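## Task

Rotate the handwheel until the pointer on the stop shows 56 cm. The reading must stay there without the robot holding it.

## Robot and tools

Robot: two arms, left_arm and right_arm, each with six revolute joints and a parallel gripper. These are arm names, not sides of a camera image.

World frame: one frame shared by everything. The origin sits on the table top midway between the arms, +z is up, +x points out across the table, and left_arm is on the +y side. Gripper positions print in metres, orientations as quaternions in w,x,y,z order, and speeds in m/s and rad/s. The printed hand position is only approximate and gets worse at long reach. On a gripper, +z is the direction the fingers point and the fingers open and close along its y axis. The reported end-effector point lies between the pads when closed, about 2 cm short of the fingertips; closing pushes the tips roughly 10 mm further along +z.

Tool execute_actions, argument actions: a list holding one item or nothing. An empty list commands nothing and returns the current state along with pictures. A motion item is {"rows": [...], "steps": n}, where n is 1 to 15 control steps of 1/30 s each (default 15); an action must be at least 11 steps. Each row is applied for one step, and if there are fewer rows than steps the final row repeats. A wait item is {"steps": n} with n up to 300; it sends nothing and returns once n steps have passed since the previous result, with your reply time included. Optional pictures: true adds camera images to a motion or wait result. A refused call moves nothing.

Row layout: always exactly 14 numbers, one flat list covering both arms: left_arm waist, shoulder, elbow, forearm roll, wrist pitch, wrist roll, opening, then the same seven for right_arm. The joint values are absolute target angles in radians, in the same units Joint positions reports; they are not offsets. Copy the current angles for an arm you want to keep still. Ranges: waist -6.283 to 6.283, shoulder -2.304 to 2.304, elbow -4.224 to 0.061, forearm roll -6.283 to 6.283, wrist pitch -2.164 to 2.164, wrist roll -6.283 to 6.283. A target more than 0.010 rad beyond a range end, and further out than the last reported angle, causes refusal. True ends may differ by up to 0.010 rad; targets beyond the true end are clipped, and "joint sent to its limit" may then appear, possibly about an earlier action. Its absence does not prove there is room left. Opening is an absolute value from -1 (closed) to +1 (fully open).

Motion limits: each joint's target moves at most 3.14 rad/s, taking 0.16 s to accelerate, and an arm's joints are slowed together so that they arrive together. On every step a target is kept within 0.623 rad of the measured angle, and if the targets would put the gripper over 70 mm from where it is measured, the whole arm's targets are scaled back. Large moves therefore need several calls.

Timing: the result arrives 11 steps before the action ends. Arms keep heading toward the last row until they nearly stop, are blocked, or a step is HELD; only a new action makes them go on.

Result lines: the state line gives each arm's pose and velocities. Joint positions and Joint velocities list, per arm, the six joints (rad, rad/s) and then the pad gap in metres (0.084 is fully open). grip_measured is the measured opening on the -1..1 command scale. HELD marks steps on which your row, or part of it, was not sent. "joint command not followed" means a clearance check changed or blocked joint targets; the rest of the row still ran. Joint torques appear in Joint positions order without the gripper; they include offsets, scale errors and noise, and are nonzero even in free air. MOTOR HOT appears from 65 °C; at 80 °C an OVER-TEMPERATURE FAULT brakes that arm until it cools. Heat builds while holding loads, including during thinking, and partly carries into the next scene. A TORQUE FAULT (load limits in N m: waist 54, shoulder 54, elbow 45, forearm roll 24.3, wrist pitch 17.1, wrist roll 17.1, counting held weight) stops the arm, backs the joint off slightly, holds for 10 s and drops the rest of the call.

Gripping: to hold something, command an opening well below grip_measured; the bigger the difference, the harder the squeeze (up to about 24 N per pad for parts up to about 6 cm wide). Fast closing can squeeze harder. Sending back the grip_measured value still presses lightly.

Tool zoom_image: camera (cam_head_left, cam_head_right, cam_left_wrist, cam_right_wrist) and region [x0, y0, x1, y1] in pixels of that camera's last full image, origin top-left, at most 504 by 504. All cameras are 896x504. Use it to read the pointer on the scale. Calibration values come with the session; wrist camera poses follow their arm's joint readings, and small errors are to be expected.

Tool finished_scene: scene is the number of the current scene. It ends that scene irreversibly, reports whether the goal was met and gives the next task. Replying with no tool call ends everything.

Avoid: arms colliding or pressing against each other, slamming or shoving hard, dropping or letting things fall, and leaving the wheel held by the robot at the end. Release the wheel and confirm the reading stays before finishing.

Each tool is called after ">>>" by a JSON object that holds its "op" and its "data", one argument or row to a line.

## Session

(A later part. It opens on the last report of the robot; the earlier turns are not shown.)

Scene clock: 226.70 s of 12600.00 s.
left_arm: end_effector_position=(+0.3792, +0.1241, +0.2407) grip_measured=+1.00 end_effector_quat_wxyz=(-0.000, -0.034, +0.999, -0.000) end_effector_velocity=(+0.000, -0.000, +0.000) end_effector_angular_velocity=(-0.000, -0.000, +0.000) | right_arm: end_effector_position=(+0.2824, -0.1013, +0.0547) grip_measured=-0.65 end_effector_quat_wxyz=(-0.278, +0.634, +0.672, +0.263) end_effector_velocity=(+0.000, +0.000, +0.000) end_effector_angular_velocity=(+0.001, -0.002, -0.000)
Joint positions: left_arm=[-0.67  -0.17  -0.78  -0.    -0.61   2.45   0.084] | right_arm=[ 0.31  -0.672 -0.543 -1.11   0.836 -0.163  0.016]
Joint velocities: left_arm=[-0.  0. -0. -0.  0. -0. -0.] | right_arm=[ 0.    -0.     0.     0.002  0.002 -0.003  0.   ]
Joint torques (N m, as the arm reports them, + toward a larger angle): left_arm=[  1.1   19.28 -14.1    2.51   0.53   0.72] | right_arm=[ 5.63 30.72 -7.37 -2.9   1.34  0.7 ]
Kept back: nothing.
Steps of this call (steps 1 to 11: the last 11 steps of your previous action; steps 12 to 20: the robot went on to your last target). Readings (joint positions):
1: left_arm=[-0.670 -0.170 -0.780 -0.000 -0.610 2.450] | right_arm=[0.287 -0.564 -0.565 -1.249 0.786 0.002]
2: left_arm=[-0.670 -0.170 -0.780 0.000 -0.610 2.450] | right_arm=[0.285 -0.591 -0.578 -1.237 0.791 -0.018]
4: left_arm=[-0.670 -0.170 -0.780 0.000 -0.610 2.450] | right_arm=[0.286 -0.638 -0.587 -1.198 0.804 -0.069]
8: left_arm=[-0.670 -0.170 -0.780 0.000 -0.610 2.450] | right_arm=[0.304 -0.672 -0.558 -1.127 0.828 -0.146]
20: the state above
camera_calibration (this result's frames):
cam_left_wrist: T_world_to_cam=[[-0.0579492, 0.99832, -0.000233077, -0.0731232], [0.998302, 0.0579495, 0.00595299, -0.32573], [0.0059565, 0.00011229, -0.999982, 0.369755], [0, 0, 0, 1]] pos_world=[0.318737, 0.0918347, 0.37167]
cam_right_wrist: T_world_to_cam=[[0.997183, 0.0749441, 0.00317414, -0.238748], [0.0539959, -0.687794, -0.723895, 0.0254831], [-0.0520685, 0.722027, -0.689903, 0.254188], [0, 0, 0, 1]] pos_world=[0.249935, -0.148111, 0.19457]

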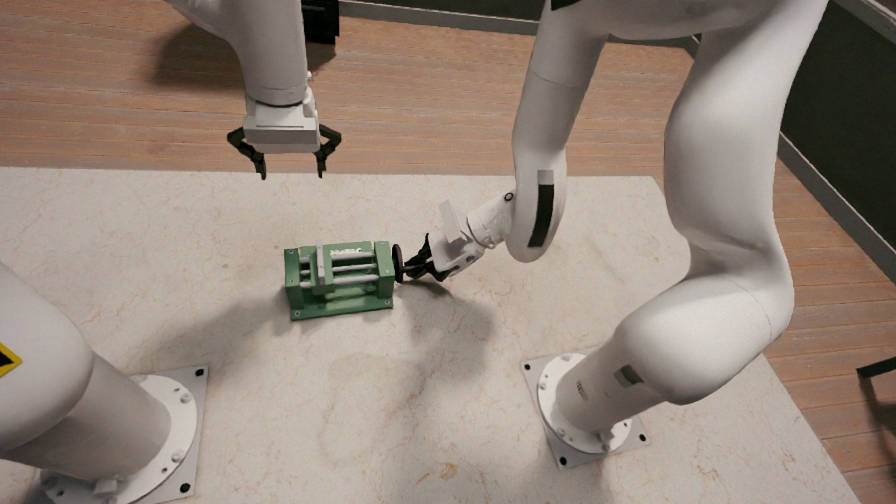

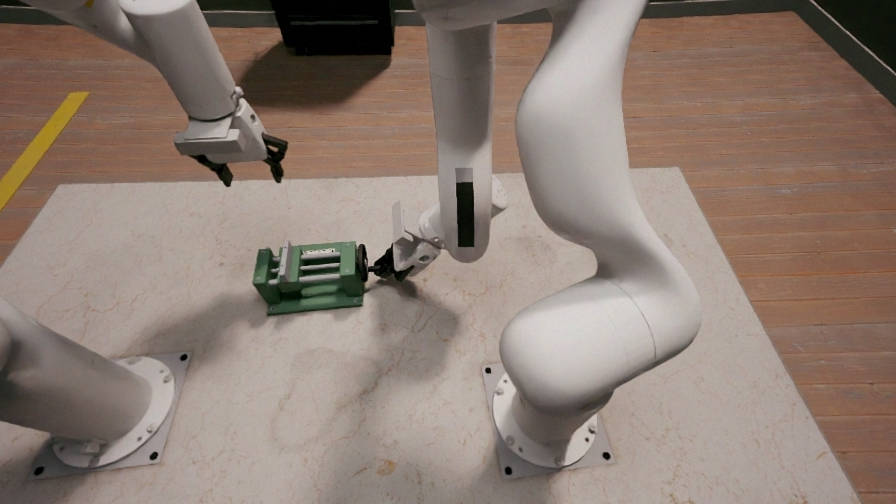

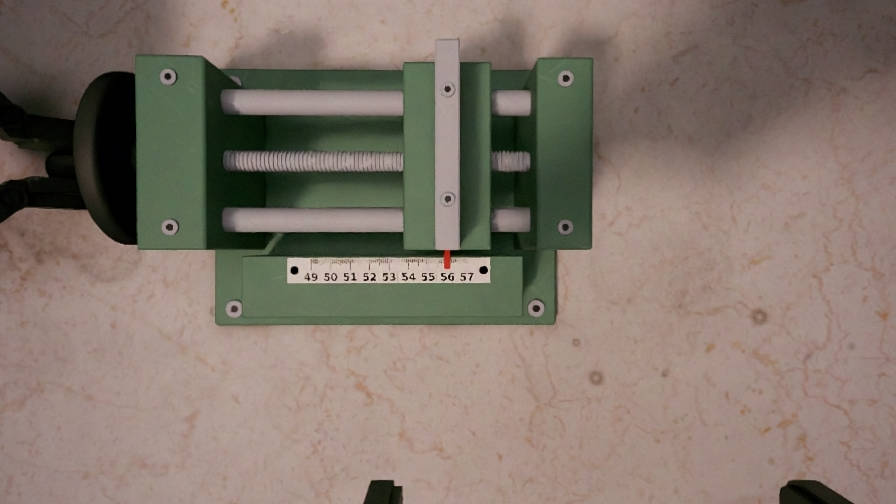

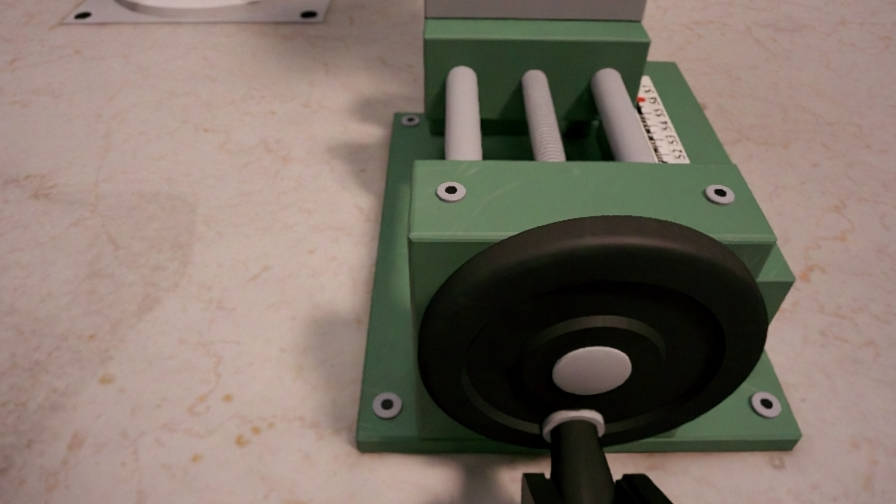

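>>> {"op": "zoom_image", "data": {
  "camera": "cam_left_wrist",
  "region": [410, 240, 480, 290]
}}

>>> {"op": "zoom_image", "data": {
  "camera": "cam_left_wrist",
  "region": [422, 250, 472, 280]
}}

Region (410, 240, 480, 290) of cam_left_wrist's 896x504 image, scaled by 7.200, with more detail than that image has; it fills the top 360 rows of this view, and the rest is white.

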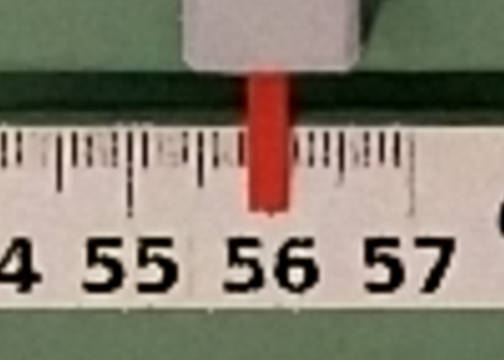

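Region (422, 250, 472, 280) of cam_left_wrist's 896x504 image, scaled by 10.080, with more detail than that image has; it fills the top 302 rows of this view, and the rest is white.

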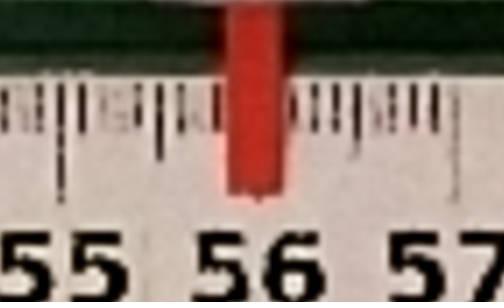

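>>> {"op": "execute_actions", "data": {
  "actions": [
    {"rows": [[-0.67,-0.17,-0.78,0,-0.61,2.45,1,0.3112,-0.6711,-0.5405,-1.1078,0.8373,-0.1653,-0.9],[-0.67,-0.17,-0.78,0,-0.61,2.45,1,0.3132,-0.6697,-0.5361,-1.1034,0.8389,-0.1689,-0.9],[-0.67,-0.17,-0.78,0,-0.61,2.45,1,0.3156,-0.6674,-0.5303,-1.0983,0.8408,-0.1730,-0.9],[-0.67,-0.17,-0.78,0,-0.61,2.45,1,0.3180,-0.6643,-0.5244,-1.0936,0.8424,-0.1763,-0.9],[-0.67,-0.17,-0.78,0,-0.61,2.45,1,0.3199,-0.6612,-0.5197,-1.0905,0.8434,-0.1782,-0.9],[-0.67,-0.17,-0.78,0,-0.61,2.45,1,0.3213,-0.6585,-0.5161,-1.0885,0.8439,-0.1791,-0.9],[-0.67,-0.17,-0.78,0,-0.61,2.45,1,0.3217,-0.6573,-0.5149,-1.0882,0.8439,-0.1789,-0.9],[-0.67,-0.17,-0.78,0,-0.61,2.45,1,0.3217,-0.6572,-0.5149,-1.0885,0.8438,-0.1786,-0.9],[-0.67,-0.17,-0.78,0,-0.61,2.45,1,0.3217,-0.6571,-0.5149,-1.0886,0.8438,-0.1784,-0.8],[-0.67,-0.17,-0.78,0,-0.61,2.45,1,0.3217,-0.6571,-0.5149,-1.0886,0.8438,-0.1784,-0.7],[-0.67,-0.17,-0.78,0,-0.61,2.45,1,0.3217,-0.6571,-0.5149,-1.0886,0.8438,-0.1784,-0.6],[-0.67,-0.17,-0.78,0,-0.61,2.45,1,0.3217,-0.6571,-0.5149,-1.0886,0.8438,-0.1784,-0.5],[-0.67,-0.17,-0.78,0,-0.61,2.45,1,0.3217,-0.6571,-0.5149,-1.0886,0.8438,-0.1784,-0.38],[-0.67,-0.17,-0.78,0,-0.61,2.45,1,0.3217,-0.6571,-0.5149,-1.0886,0.8438,-0.1784,-0.25],[-0.67,-0.17,-0.78,0,-0.61,2.45,1,0.3217,-0.6571,-0.5149,-1.0886,0.8438,-0.1784,-0.1]], "steps": 15}
  ]
}}

>>> {"op": "execute_actions", "data": {
  "actions": [
    {"rows": [[-0.67,-0.17,-0.78,0,-0.61,2.45,1,0.3194,-0.6541,-0.5135,-1.0922,0.8430,-0.1765,0.0],[-0.67,-0.17,-0.78,0,-0.61,2.45,1,0.3147,-0.6481,-0.5107,-1.0995,0.8415,-0.1727,0.1],[-0.67,-0.17,-0.78,0,-0.61,2.45,1,0.3077,-0.6391,-0.5064,-1.1105,0.8392,-0.1669,0.1],[-0.67,-0.17,-0.78,0,-0.61,2.45,1,0.2983,-0.6271,-0.5007,-1.1251,0.8361,-0.1593,0.1],[-0.67,-0.17,-0.78,0,-0.61,2.45,1,0.2882,-0.6141,-0.4946,-1.1409,0.8327,-0.1510,0.1],[-0.67,-0.17,-0.78,0,-0.61,2.45,1,0.2772,-0.6001,-0.4880,-1.1579,0.8292,-0.1421,0.1],[-0.67,-0.17,-0.78,0,-0.61,2.45,1,0.2671,-0.5871,-0.4819,-1.1737,0.8258,-0.1338,0.1],[-0.67,-0.17,-0.78,0,-0.61,2.45,1,0.2577,-0.5751,-0.4762,-1.1883,0.8227,-0.1262,0.1],[-0.67,-0.17,-0.78,0,-0.61,2.45,1,0.2507,-0.5661,-0.4719,-1.1993,0.8204,-0.1204,0.1],[-0.67,-0.17,-0.78,0,-0.61,2.45,1,0.2460,-0.5601,-0.4691,-1.2066,0.8189,-0.1166,0.1],[-0.67,-0.17,-0.78,0,-0.61,2.45,1,0.2437,-0.5571,-0.4677,-1.2102,0.8181,-0.1147,0.1]], "steps": 11}
  ]
}}

>>> {"op": "execute_actions", "data": {
  "actions": [
    {"steps": 18}
  ],
  "pictures": true
}}

>>> {"op": "zoom_image", "data": {
  "camera": "cam_left_wrist",
  "region": [422, 250, 472, 280]
}}

Scene clock: 232.87 s of 12600.00 s.
left_arm: end_effector_position=(+0.3792, +0.1241, +0.2407) grip_measured=+1.00 end_effector_quat_wxyz=(-0.000, -0.034, +0.999, -0.000) end_effector_velocity=(+0.000, -0.000, +0.000) end_effector_angular_velocity=(-0.001, -0.001, -0.001) | right_arm: end_effector_position=(+0.2805, -0.1014, +0.0547) grip_measured=-0.65 end_effector_quat_wxyz=(-0.278, +0.634, +0.672, +0.263) end_effector_velocity=(-0.040, -0.002, +0.003) end_effector_angular_velocity=(+0.000, -0.000, -0.002)
Joint positions: left_arm=[-0.67  -0.17  -0.78  -0.    -0.61   2.45   0.084] | right_arm=[ 0.312 -0.67  -0.538 -1.106  0.838 -0.167  0.016]
Joint velocities: left_arm=[-0.    -0.    -0.001 -0.     0.     0.001  0.   ] | right_arm=[ 0.043  0.034  0.097  0.092  0.034 -0.072 -0.   ]
Joint torques (N m, as the arm reports them, + toward a larger angle): left_arm=[  2.25  20.8  -14.76   1.29   0.52   0.44] | right_arm=[ 7.71 31.37 -7.4  -1.79  1.85  0.42]
Steps of this call (steps 1 to 15: the robot went on to your last target; steps 16 to 181: nothing new was sent; steps 182 to 185: the first 4 steps of this action). Readings (joint positions):
182: left_arm=[-0.670 -0.170 -0.780 -0.000 -0.610 2.450] | right_arm=[0.310 -0.672 -0.543 -1.110 0.837 -0.164]
183: left_arm=[-0.670 -0.170 -0.780 -0.000 -0.610 2.450] | right_arm=[0.310 -0.672 -0.542 -1.110 0.837 -0.164]
185: the state above

Scene clock: 233.23 s of 12600.00 s.
left_arm: end_effector_position=(+0.3792, +0.1241, +0.2407) grip_measured=+1.00 end_effector_quat_wxyz=(-0.000, -0.034, +0.999, -0.000) end_effector_velocity=(+0.000, +0.000, -0.000) end_effector_angular_velocity=(+0.000, +0.000, +0.000) | right_arm: end_effector_position=(+0.2712, -0.1018, +0.0571) grip_measured=-0.27 end_effector_quat_wxyz=(-0.279, +0.634, +0.672, +0.263) end_effector_velocity=(-0.001, -0.001, -0.000) end_effector_angular_velocity=(-0.002, +0.002, -0.002)
Joint positions: left_arm=[-0.67  -0.17  -0.78  -0.    -0.61   2.45   0.084] | right_arm=[ 0.322 -0.657 -0.515 -1.089  0.845 -0.178  0.032]
Joint velocities: left_arm=[ 0. -0. -0. -0. -0. -0. -0.] | right_arm=[ 0.     0.002  0.004  0.003 -0.    -0.     0.184]
Joint torques (N m, as the arm reports them, + toward a larger angle): left_arm=[  2.88  22.09 -13.9    1.99   0.56   0.57] | right_arm=[ 5.52 28.03 -8.78 -2.58  0.81  0.46]
Kept back: the last 11 steps of this action.
Steps of this call (steps 1 to 11: the last 11 steps of your previous action). Readings (joint positions):
1: left_arm=[-0.670 -0.170 -0.780 0.000 -0.610 2.450] | right_arm=[0.314 -0.669 -0.535 -1.102 0.839 -0.170]
2: left_arm=[-0.670 -0.170 -0.780 -0.000 -0.610 2.450] | right_arm=[0.316 -0.667 -0.530 -1.099 0.841 -0.172]
4: left_arm=[-0.670 -0.170 -0.780 0.000 -0.610 2.450] | right_arm=[0.319 -0.662 -0.522 -1.093 0.843 -0.176]
8: left_arm=[-0.670 -0.170 -0.780 -0.000 -0.610 2.450] | right_arm=[0.321 -0.658 -0.516 -1.089 0.844 -0.178]
11: the state above

Scene clock: 233.83 s of 12600.00 s.
left_arm: end_effector_position=(+0.3792, +0.1241, +0.2407) grip_measured=+1.00 end_effector_quat_wxyz=(-0.000, -0.034, +0.999, -0.000) end_effector_velocity=(+0.000, -0.000, +0.000) end_effector_angular_velocity=(-0.000, -0.001, -0.001) | right_arm: end_effector_position=(+0.2719, -0.1275, +0.0849) grip_measured=+0.09 end_effector_quat_wxyz=(-0.281, +0.633, +0.671, +0.263) end_effector_velocity=(-0.001, -0.004, +0.003) end_effector_angular_velocity=(-0.002, +0.002, +0.000)
Joint positions: left_arm=[-0.67  -0.17  -0.78  -0.    -0.61   2.45   0.084] | right_arm=[ 0.245 -0.558 -0.468 -1.209  0.818 -0.115  0.048]
Joint velocities: left_arm=[-0.     0.    -0.001  0.     0.     0.001  0.   ] | right_arm=[-0.009  0.012  0.006 -0.017 -0.005  0.01   0.   ]
Joint torques (N m, as the arm reports them, + toward a larger angle): left_arm=[  1.32  19.71 -13.27   1.7    0.48   0.62] | right_arm=[ 5.28 24.88 -9.26 -2.54  0.86  0.3 ]
Kept back: nothing.
Steps of this call (steps 1 to 11: the last 11 steps of your previous action; steps 12 to 18: the robot went on to your last target). Readings (joint positions):
1: left_arm=[-0.670 -0.170 -0.780 0.000 -0.610 2.450] | right_arm=[0.322 -0.657 -0.515 -1.089 0.845 -0.178]
2: left_arm=[-0.670 -0.170 -0.780 0.000 -0.610 2.450] | right_arm=[0.321 -0.657 -0.515 -1.090 0.844 -0.178]
4: left_arm=[-0.670 -0.170 -0.780 0.000 -0.610 2.450] | right_arm=[0.317 -0.652 -0.512 -1.096 0.843 -0.174]
8: left_arm=[-0.670 -0.170 -0.780 0.000 -0.610 2.450] | right_arm=[0.290 -0.617 -0.496 -1.138 0.834 -0.153]
18: the state above
camera_calibration (this result's frames):
cam_left_wrist: T_world_to_cam=[[-0.0579492, 0.99832, -0.000233113, -0.0731232], [0.998302, 0.0579495, 0.00595303, -0.32573], [0.00595654, 0.000112257, -0.999982, 0.369755], [0, 0, 0, 1]] pos_world=[0.318737, 0.0918347, 0.37167]
cam_right_wrist: T_world_to_cam=[[0.99715, 0.0754368, 0.000826211, -0.226161], [0.052393, -0.684586, -0.727047, 0.0310378], [-0.0542805, 0.725018, -0.686588, 0.294021], [0, 0, 0, 1]] pos_world=[0.23985, -0.174862, 0.224624]

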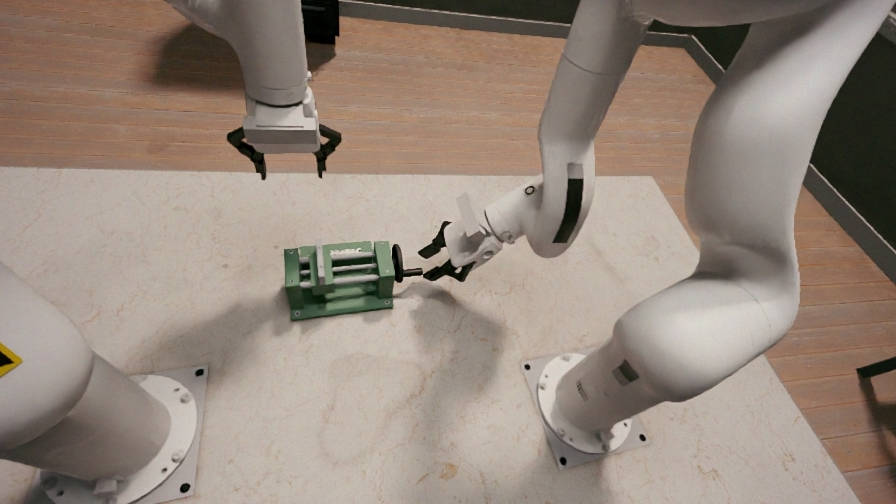

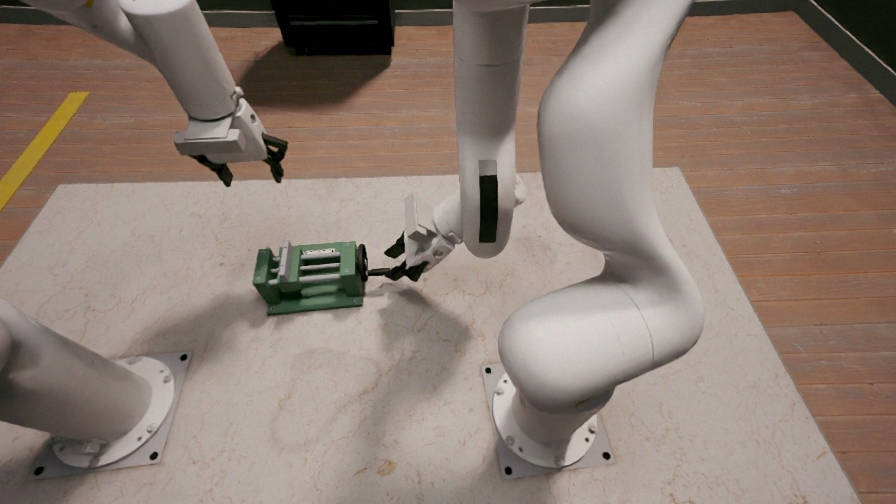

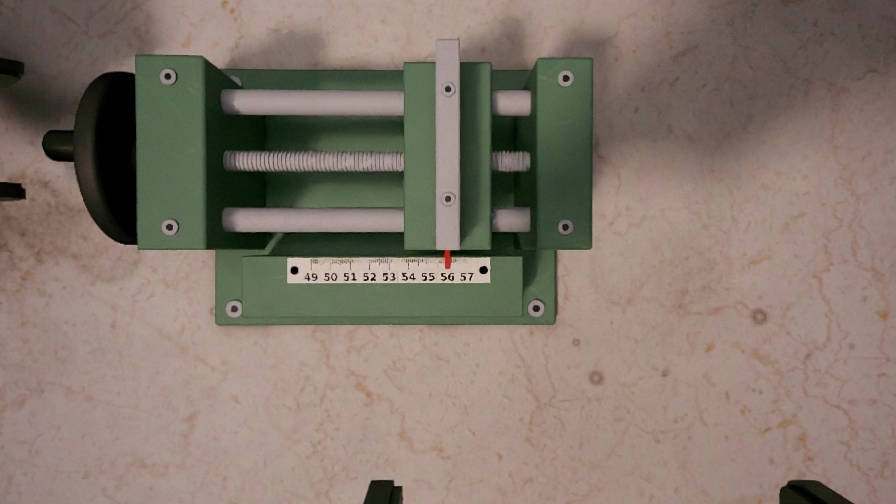

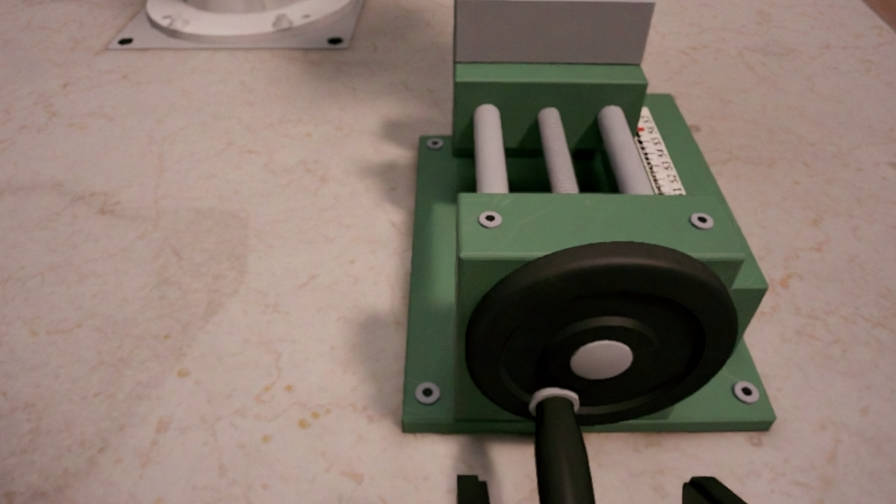

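Region (422, 250, 472, 280) of cam_left_wrist's 896x504 image, scaled by 10.080, with more detail than that image has; it fills the top 302 rows of this view, and the rest is white.

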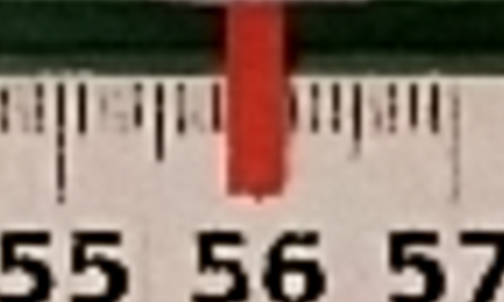

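The pointer is centred on the 56 tick, and the gripper has let go of the handle and moved clear.

>>> {"op": "finished_scene", "data": {
  "scene": 2
}}

The scene is finished: the task was done.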